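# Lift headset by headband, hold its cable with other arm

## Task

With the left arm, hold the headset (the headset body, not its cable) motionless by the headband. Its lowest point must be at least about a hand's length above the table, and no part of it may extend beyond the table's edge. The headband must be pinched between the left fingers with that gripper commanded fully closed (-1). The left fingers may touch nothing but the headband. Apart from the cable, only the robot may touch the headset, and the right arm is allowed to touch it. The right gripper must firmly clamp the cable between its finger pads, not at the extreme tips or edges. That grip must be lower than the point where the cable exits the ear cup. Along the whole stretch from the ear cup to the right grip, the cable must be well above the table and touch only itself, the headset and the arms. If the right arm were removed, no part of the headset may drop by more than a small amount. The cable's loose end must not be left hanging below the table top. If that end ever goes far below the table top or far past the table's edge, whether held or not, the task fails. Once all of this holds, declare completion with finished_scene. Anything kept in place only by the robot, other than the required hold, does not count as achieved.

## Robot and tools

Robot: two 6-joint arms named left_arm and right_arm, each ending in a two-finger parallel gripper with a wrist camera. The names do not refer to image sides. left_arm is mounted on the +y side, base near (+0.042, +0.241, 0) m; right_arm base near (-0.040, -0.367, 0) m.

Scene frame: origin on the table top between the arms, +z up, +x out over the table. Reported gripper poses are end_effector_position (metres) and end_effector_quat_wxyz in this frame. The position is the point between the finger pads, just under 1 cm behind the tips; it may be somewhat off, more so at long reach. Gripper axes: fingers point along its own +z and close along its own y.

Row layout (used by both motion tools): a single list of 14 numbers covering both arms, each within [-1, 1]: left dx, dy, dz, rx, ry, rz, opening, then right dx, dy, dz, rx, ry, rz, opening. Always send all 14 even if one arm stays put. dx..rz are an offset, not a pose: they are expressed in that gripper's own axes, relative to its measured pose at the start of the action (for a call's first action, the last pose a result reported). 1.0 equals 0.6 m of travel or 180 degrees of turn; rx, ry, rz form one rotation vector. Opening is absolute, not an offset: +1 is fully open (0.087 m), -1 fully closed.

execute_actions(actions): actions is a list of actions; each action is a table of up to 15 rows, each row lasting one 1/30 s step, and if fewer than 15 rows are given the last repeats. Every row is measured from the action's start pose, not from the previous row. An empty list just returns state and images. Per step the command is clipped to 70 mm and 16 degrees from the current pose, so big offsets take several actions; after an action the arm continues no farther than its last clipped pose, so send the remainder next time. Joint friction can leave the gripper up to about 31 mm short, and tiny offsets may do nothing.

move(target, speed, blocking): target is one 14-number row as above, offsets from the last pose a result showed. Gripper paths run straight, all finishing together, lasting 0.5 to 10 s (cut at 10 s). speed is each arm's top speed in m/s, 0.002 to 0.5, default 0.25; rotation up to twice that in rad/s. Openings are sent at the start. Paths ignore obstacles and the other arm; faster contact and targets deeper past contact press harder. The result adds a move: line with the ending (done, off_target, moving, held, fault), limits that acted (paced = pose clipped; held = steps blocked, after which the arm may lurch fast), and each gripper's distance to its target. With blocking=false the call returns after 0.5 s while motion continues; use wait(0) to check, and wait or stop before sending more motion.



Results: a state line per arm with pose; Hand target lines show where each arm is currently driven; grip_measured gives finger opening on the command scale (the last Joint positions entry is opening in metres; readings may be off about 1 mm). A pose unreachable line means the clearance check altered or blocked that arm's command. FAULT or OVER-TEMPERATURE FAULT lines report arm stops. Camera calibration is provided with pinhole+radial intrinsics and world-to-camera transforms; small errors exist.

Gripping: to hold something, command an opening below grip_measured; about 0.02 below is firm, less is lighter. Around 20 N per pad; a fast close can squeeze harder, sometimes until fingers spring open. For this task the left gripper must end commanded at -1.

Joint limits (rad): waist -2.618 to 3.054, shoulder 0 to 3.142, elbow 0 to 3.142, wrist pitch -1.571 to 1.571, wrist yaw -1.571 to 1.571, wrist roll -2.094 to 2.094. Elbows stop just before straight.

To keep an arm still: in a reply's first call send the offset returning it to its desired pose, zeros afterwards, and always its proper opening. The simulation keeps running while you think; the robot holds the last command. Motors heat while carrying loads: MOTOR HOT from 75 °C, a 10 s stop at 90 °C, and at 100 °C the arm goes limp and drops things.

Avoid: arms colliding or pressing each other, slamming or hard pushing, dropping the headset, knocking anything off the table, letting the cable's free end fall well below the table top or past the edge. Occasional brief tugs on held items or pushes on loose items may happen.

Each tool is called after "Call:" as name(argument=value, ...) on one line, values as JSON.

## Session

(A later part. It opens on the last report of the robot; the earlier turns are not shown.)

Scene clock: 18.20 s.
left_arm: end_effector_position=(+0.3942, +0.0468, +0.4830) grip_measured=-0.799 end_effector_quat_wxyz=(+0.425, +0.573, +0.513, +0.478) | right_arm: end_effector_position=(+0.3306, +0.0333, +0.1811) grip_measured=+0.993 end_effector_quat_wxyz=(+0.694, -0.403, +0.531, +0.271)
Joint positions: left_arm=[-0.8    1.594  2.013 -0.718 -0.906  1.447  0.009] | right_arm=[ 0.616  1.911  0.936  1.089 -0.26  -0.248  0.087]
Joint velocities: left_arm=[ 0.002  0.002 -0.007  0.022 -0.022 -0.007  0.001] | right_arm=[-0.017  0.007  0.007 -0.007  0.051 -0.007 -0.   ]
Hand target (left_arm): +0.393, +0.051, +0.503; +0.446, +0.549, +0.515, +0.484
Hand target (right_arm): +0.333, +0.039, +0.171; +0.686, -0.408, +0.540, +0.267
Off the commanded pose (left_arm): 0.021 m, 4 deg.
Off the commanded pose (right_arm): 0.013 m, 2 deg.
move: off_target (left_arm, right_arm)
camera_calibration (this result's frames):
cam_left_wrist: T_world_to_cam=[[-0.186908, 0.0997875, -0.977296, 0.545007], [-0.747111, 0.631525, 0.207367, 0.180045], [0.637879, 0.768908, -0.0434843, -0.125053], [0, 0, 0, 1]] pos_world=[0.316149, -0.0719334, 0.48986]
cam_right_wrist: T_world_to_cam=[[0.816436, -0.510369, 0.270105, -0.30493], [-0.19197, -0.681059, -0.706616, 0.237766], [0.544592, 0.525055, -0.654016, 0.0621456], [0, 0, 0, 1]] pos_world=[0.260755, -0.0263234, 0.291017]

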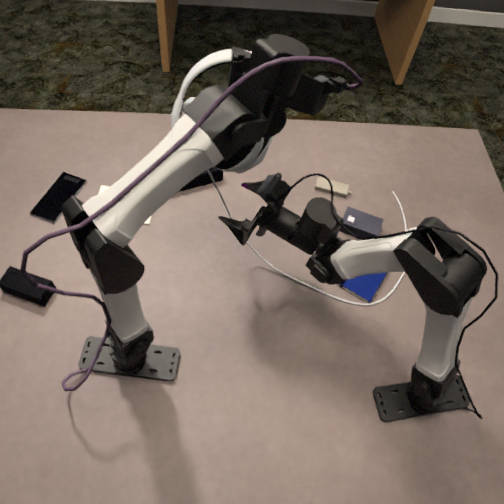

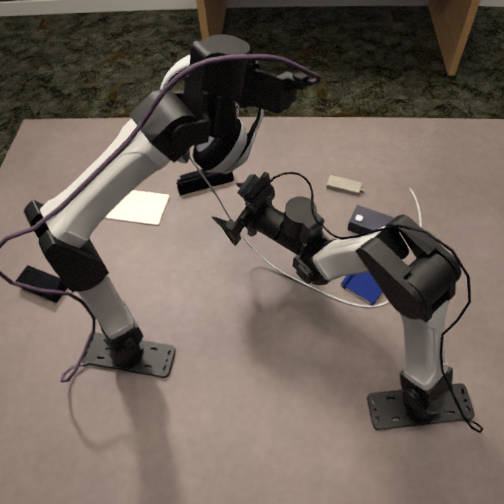

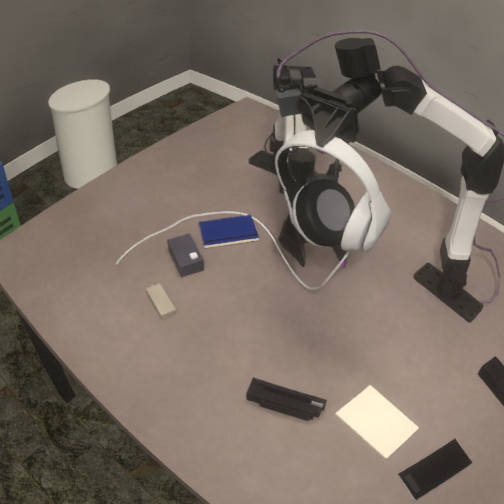

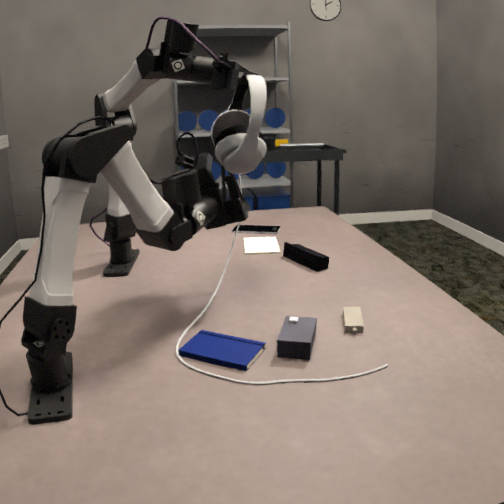

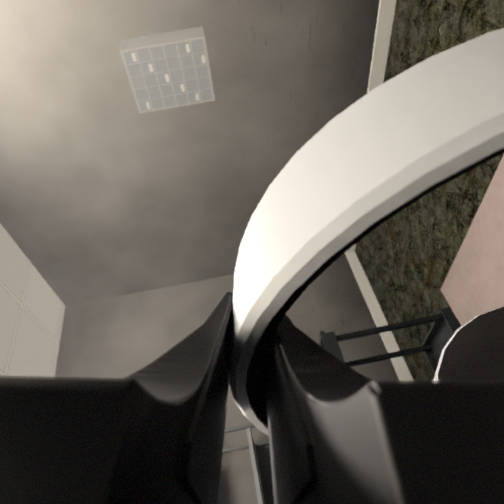

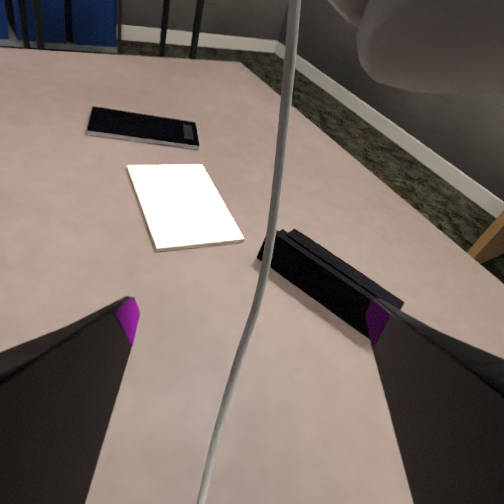

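Call:
move(target=[0,0.035,0,-0.03,0,0,-1,0.07,0,0.06,0,0,0,1], speed=0.1)

Scene clock: 19.33 s.
left_arm: end_effector_position=(+0.4009, +0.0372, +0.4842) grip_measured=-0.799 end_effector_quat_wxyz=(+0.430, +0.575, +0.493, +0.491) | right_arm: end_effector_position=(+0.3572, +0.0585, +0.1452) grip_measured=+0.993 end_effector_quat_wxyz=(+0.690, -0.405, +0.535, +0.270)
Joint positions: left_arm=[-0.8    1.594  1.964 -0.611 -0.899  1.523  0.009] | right_arm=[ 0.616  2.109  1.074  1.138 -0.259 -0.248  0.087]
Joint velocities: left_arm=[-0.032  0.012 -0.002  0.051 -0.007  0.066 -0.001] | right_arm=[-0.012 -0.022 -0.022 -0.022  0.051 -0.007  0.001]
Hand target (left_arm): +0.397, +0.045, +0.502; +0.450, +0.552, +0.492, +0.500
Hand target (right_arm): +0.361, +0.062, +0.145; +0.694, -0.403, +0.532, +0.270
Off the commanded pose (left_arm): 0.021 m, 4 deg.
Off the commanded pose (right_arm): 0.005 m, 1 deg.
move: off_target (left_arm)
camera_calibration (this result's frames):
cam_left_wrist: T_world_to_cam=[[-0.151465, 0.130039, -0.979872, 0.534295], [-0.74156, 0.640497, 0.199628, 0.192043], [0.653565, 0.756871, -0.000580824, -0.148569], [0, 0, 0, 1]] pos_world=[0.320438, -0.0800352, 0.485117]
cam_right_wrist: T_world_to_cam=[[0.81848, -0.50857, 0.267296, -0.304553], [-0.198085, -0.686504, -0.699624, 0.236177], [0.539308, 0.519681, -0.66263, 0.0144804], [0, 0, 0, 1]] pos_world=[0.288244, -0.000274942, 0.256236]

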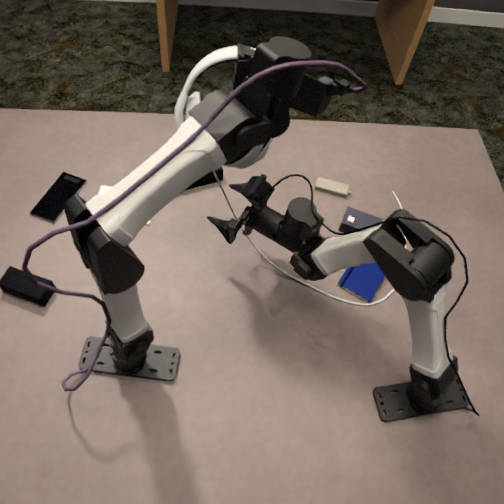

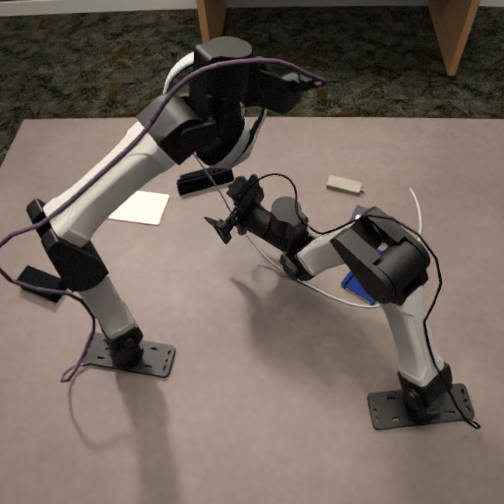

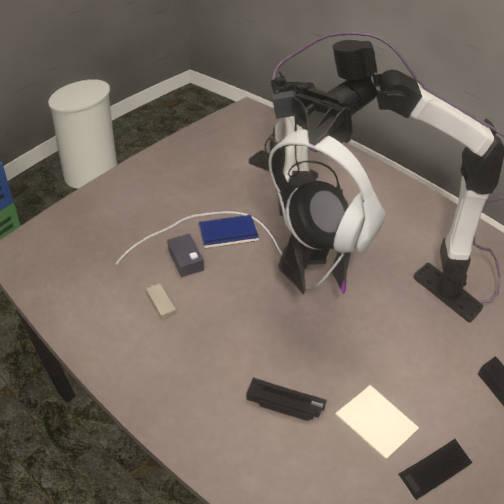

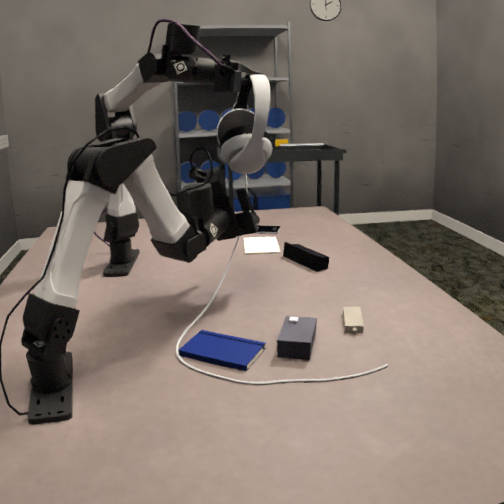

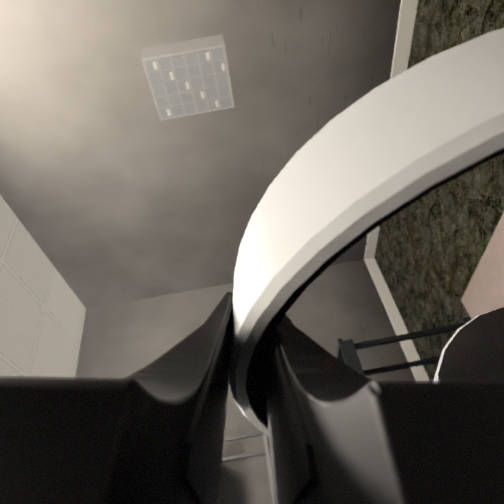

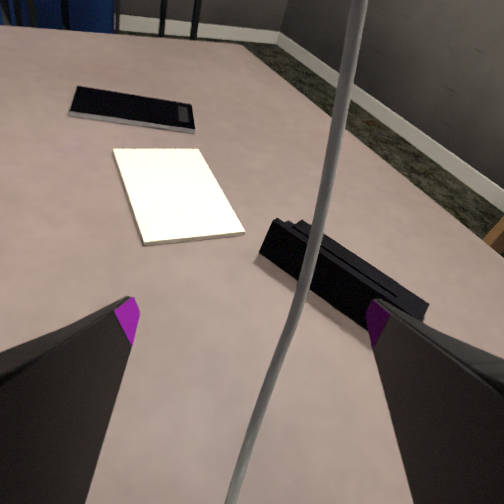

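Seems within the fingers; close.

Call:
move(target=[0.01,0.03,0,-0.02,0,0,-1,0,0,0,0,0,0,-1])

Scene clock: 20.17 s.
left_arm: end_effector_position=(+0.4021, +0.0326, +0.4858) grip_measured=-0.798 end_effector_quat_wxyz=(+0.435, +0.582, +0.483, +0.488) | right_arm: end_effector_position=(+0.3573, +0.0586, +0.1481) grip_measured=-0.938 end_effector_quat_wxyz=(+0.694, -0.403, +0.532, +0.270)
Joint positions: left_arm=[-0.8    1.594  1.964 -0.599 -0.875  1.544  0.009] | right_arm=[ 0.616  2.109  1.074  1.149 -0.259 -0.248  0.003]
Joint velocities: left_arm=[-0.007 -0.012 -0.012 -0.037 -0.051 -0.022 -0.001] | right_arm=[-0.002  0.002 -0.007  0.037 -0.007  0.007  0.   ]
Hand target (left_arm): +0.403, +0.041, +0.502; +0.446, +0.562, +0.481, +0.504
Hand target (right_arm): +0.357, +0.058, +0.145; +0.690, -0.405, +0.535, +0.270
Off the commanded pose (left_arm): 0.019 m, 4 deg.
Off the commanded pose (right_arm): 0.003 m, 1 deg.
move: off_target (left_arm)
camera_calibration (this result's frames):
cam_left_wrist: T_world_to_cam=[[-0.145002, 0.141661, -0.979238, 0.533385], [-0.725261, 0.657995, 0.202583, 0.186928], [0.673031, 0.739578, 0.00733057, -0.156966], [0, 0, 0, 1]] pos_world=[0.318557, -0.082469, 0.485593]
cam_right_wrist: T_world_to_cam=[[0.81625, -0.510687, 0.270064, -0.304842], [-0.192249, -0.680964, -0.706632, 0.236895], [0.544771, 0.524869, -0.654016, 0.0127223], [0, 0, 0, 1]] pos_world=[0.287439, -0.00103895, 0.258045]

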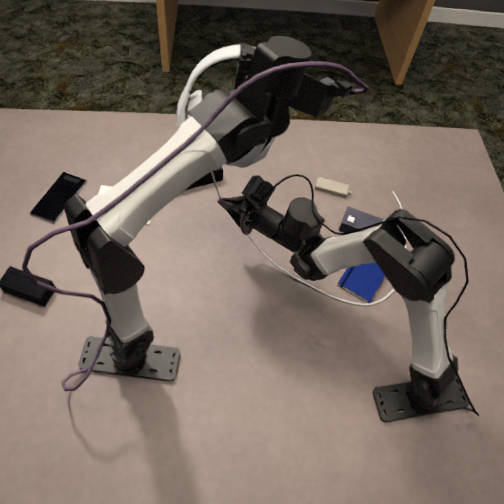

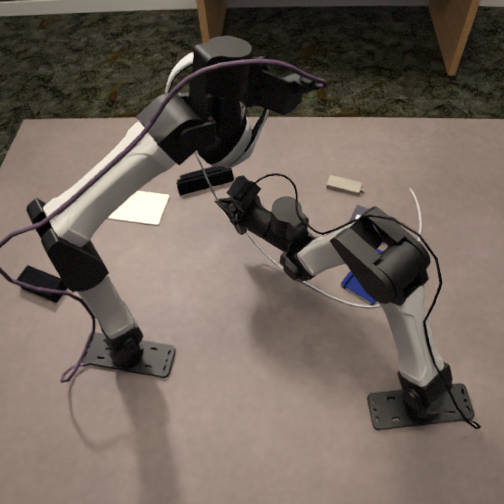

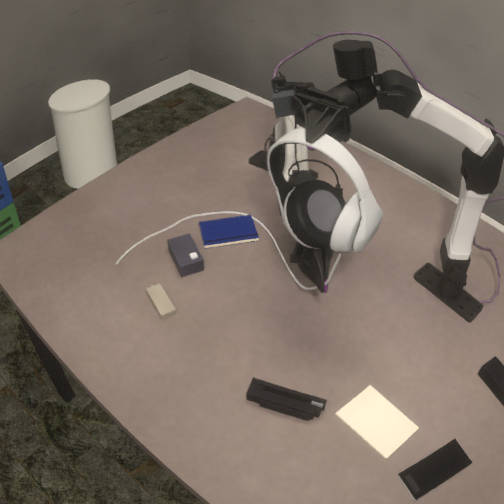

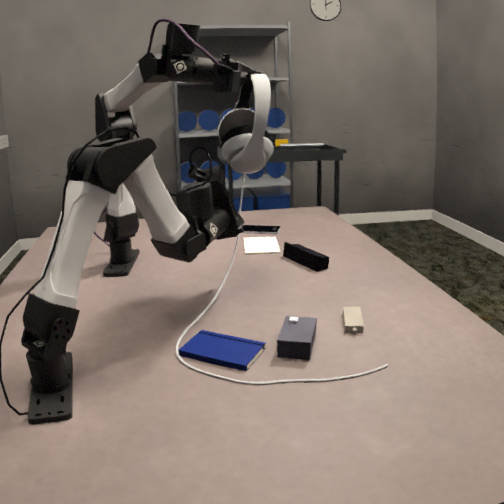

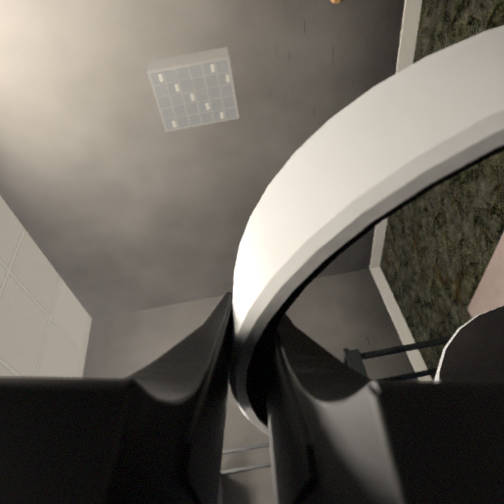

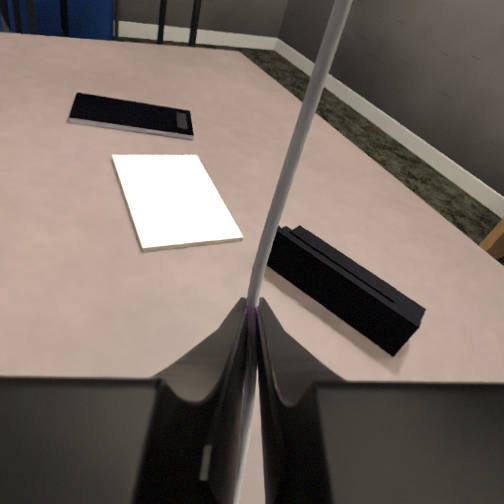

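Call:
move(target=[0.01,0.03,0,-0.02,0,0,-1,0,0,0.05,0,0,0,0.2], speed=0.05)

Call:
move(target=[0.01,0.03,0,-0.02,0,0,-1,0,0,0,0,0,0,-1])

Scene clock: 21.23 s.
left_arm: end_effector_position=(+0.4032, +0.0287, +0.4895) grip_measured=-0.798 end_effector_quat_wxyz=(+0.438, +0.589, +0.470, +0.490) | right_arm: end_effector_position=(+0.3715, +0.0774, +0.1630) grip_measured=+0.200 end_effector_quat_wxyz=(+0.703, -0.399, +0.522, +0.272)
Joint positions: left_arm=[-0.8    1.594  1.964 -0.58  -0.857  1.578  0.009] | right_arm=[ 0.624  2.152  1.194  1.098 -0.251 -0.248  0.052]
Joint velocities: left_arm=[-0.007 -0.017 -0.007  0.125 -0.051 -0.007 -0.001] | right_arm=[-0.007  0.012 -0.002 -0.051  0.037  0.007 -0.   ]
Hand target (left_arm): +0.404, +0.036, +0.504; +0.452, +0.569, +0.470, +0.502
Hand target (right_arm): +0.372, +0.083, +0.152; +0.694, -0.403, +0.531, +0.270
Off the commanded pose (left_arm): 0.016 m, 3 deg.
Off the commanded pose (right_arm): 0.013 m, 2 deg.
move: off_target (left_arm, right_arm)
camera_calibration (this result's frames):
cam_left_wrist: T_world_to_cam=[[-0.131672, 0.160496, -0.978214, 0.531335], [-0.712235, 0.671043, 0.205968, 0.182314], [0.689481, 0.723839, 0.0259529, -0.170116], [0, 0, 0, 1]] pos_world=[0.317104, -0.0844808, 0.486624]
cam_right_wrist: T_world_to_cam=[[0.811607, -0.515251, 0.275336, -0.309562], [-0.178408, -0.667388, -0.723024, 0.259427], [0.556295, 0.537689, -0.633582, -0.00375215], [0, 0, 0, 1]] pos_world=[0.299614, 0.0156537, 0.270428]

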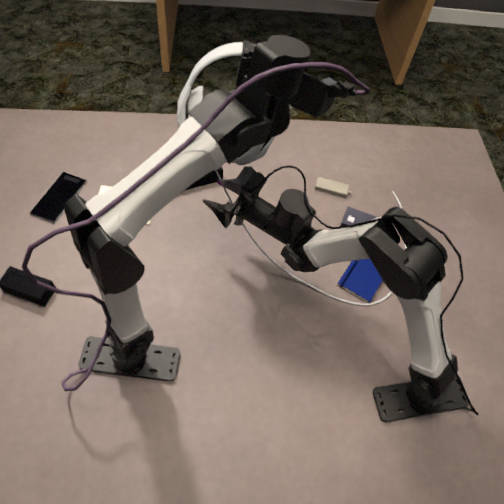

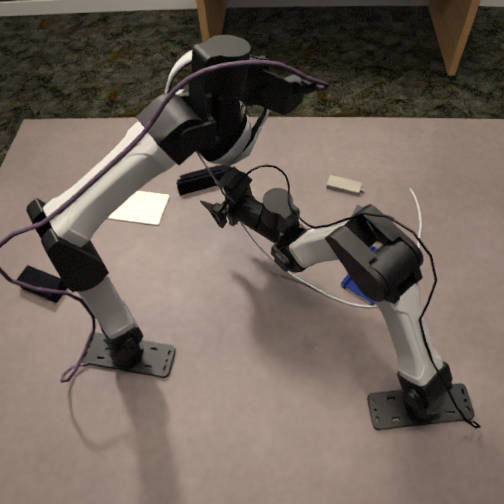

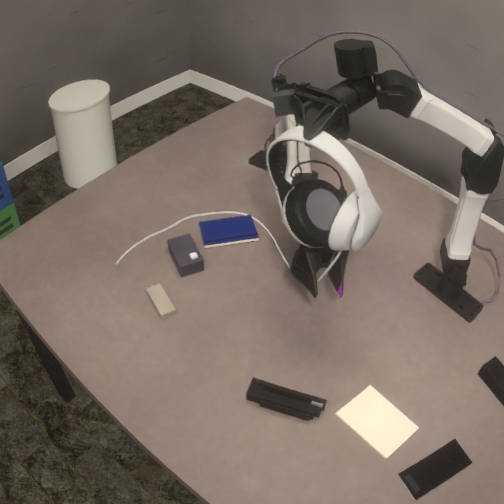

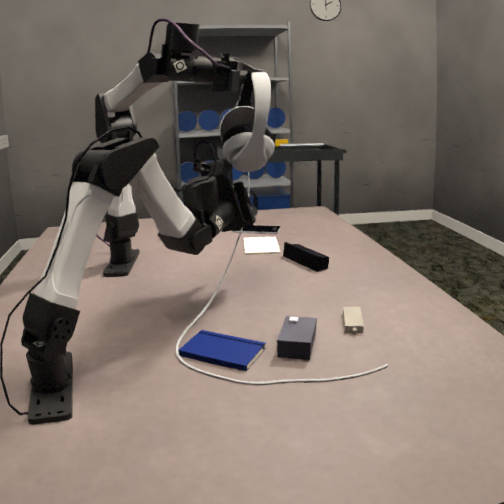

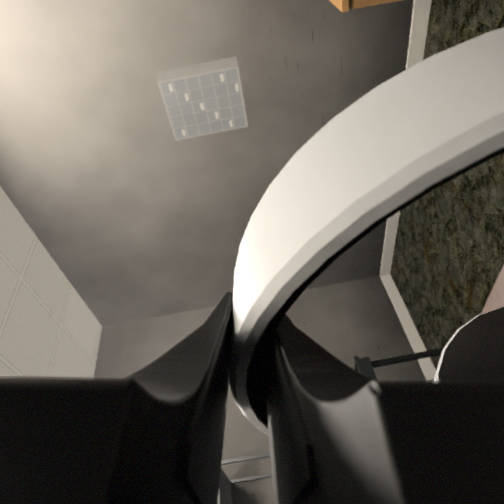

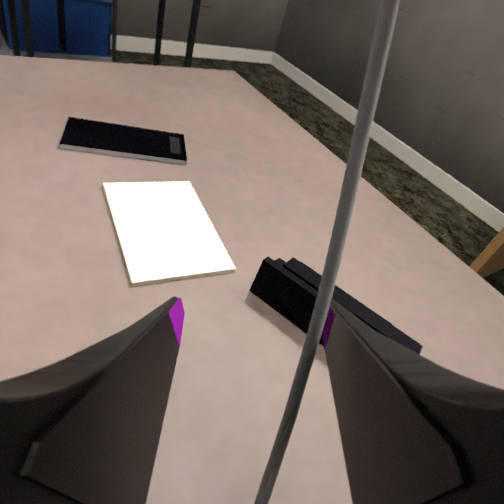

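Scene clock: 21.97 s.
left_arm: end_effector_position=(+0.4039, +0.0245, +0.4894) grip_measured=-0.798 end_effector_quat_wxyz=(+0.441, +0.598, +0.461, +0.486) | right_arm: end_effector_position=(+0.3715, +0.0775, +0.1651) grip_measured=-0.965 end_effector_quat_wxyz=(+0.706, -0.398, +0.519, +0.272)
Joint positions: left_arm=[-0.8    1.594  1.964 -0.579 -0.833  1.592  0.009] | right_arm=[ 0.624  2.152  1.194  1.107 -0.251 -0.248  0.002]
Joint velocities: left_arm=[-0.007  0.017 -0.022  0.022  0.007  0.037 -0.   ] | right_arm=[-0.002 -0.012  0.017  0.095 -0.037  0.022 -0.001]
Hand target (left_arm): +0.405, +0.032, +0.507; +0.455, +0.576, +0.458, +0.502
Hand target (right_arm): +0.371, +0.077, +0.163; +0.703, -0.399, +0.522, +0.272
Off the commanded pose (left_arm): 0.020 m, 4 deg.
Off the commanded pose (right_arm): 0.002 m, 1 deg.
move: off_target (left_arm)
camera_calibration (this result's frames):
cam_left_wrist: T_world_to_cam=[[-0.130196, 0.17384, -0.97613, 0.530007], [-0.694932, 0.686213, 0.214898, 0.173911], [0.707191, 0.706322, 0.0314649, -0.176961], [0, 0, 0, 1]] pos_world=[0.315006, -0.0864844, 0.48555]
cam_right_wrist: T_world_to_cam=[[0.809864, -0.516936, 0.277306, -0.309721], [-0.17383, -0.662964, -0.728191, 0.259844], [0.560271, 0.541531, -0.62677, -0.00529256], [0, 0, 0, 1]] pos_world=[0.298966, 0.0150272, 0.271786]

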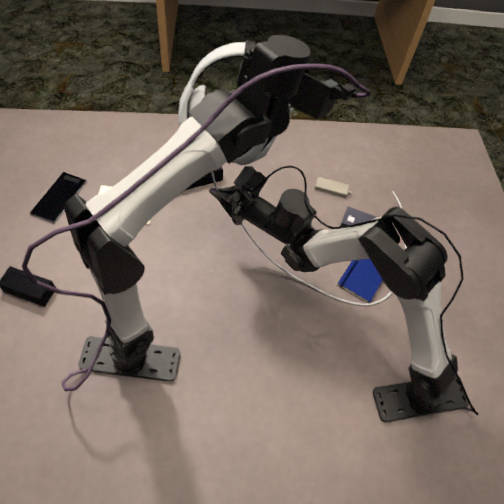

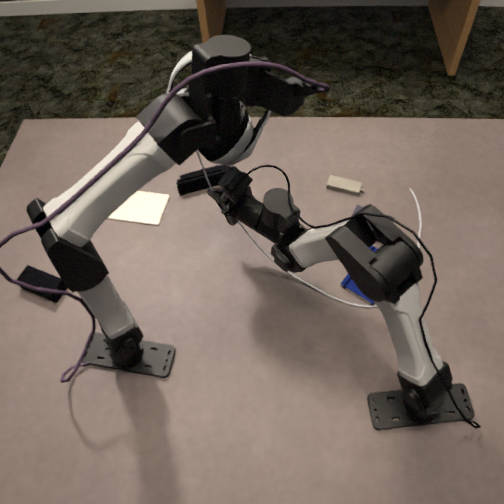

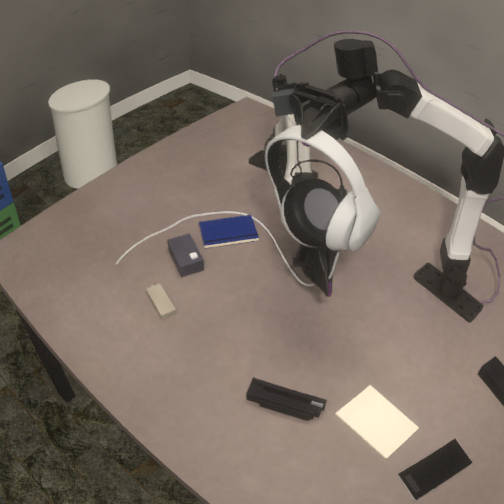

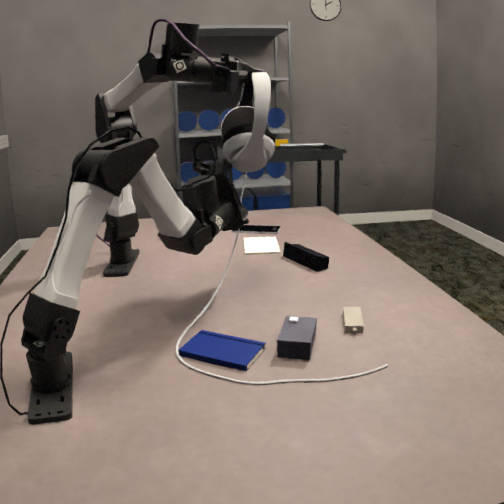

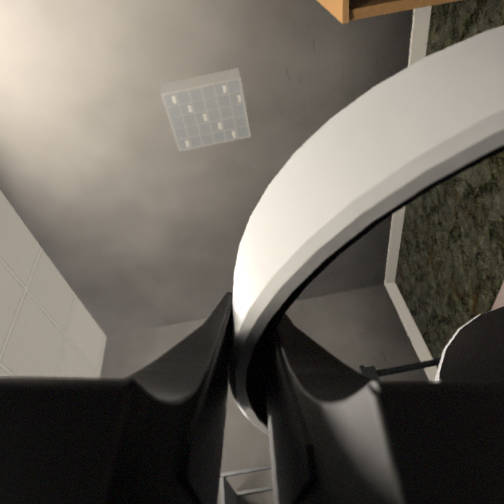

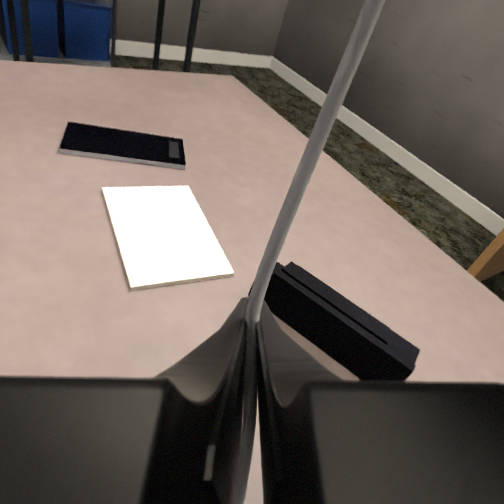

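Call:
finished_scene(scene=1)

The scene is finished: the task was done.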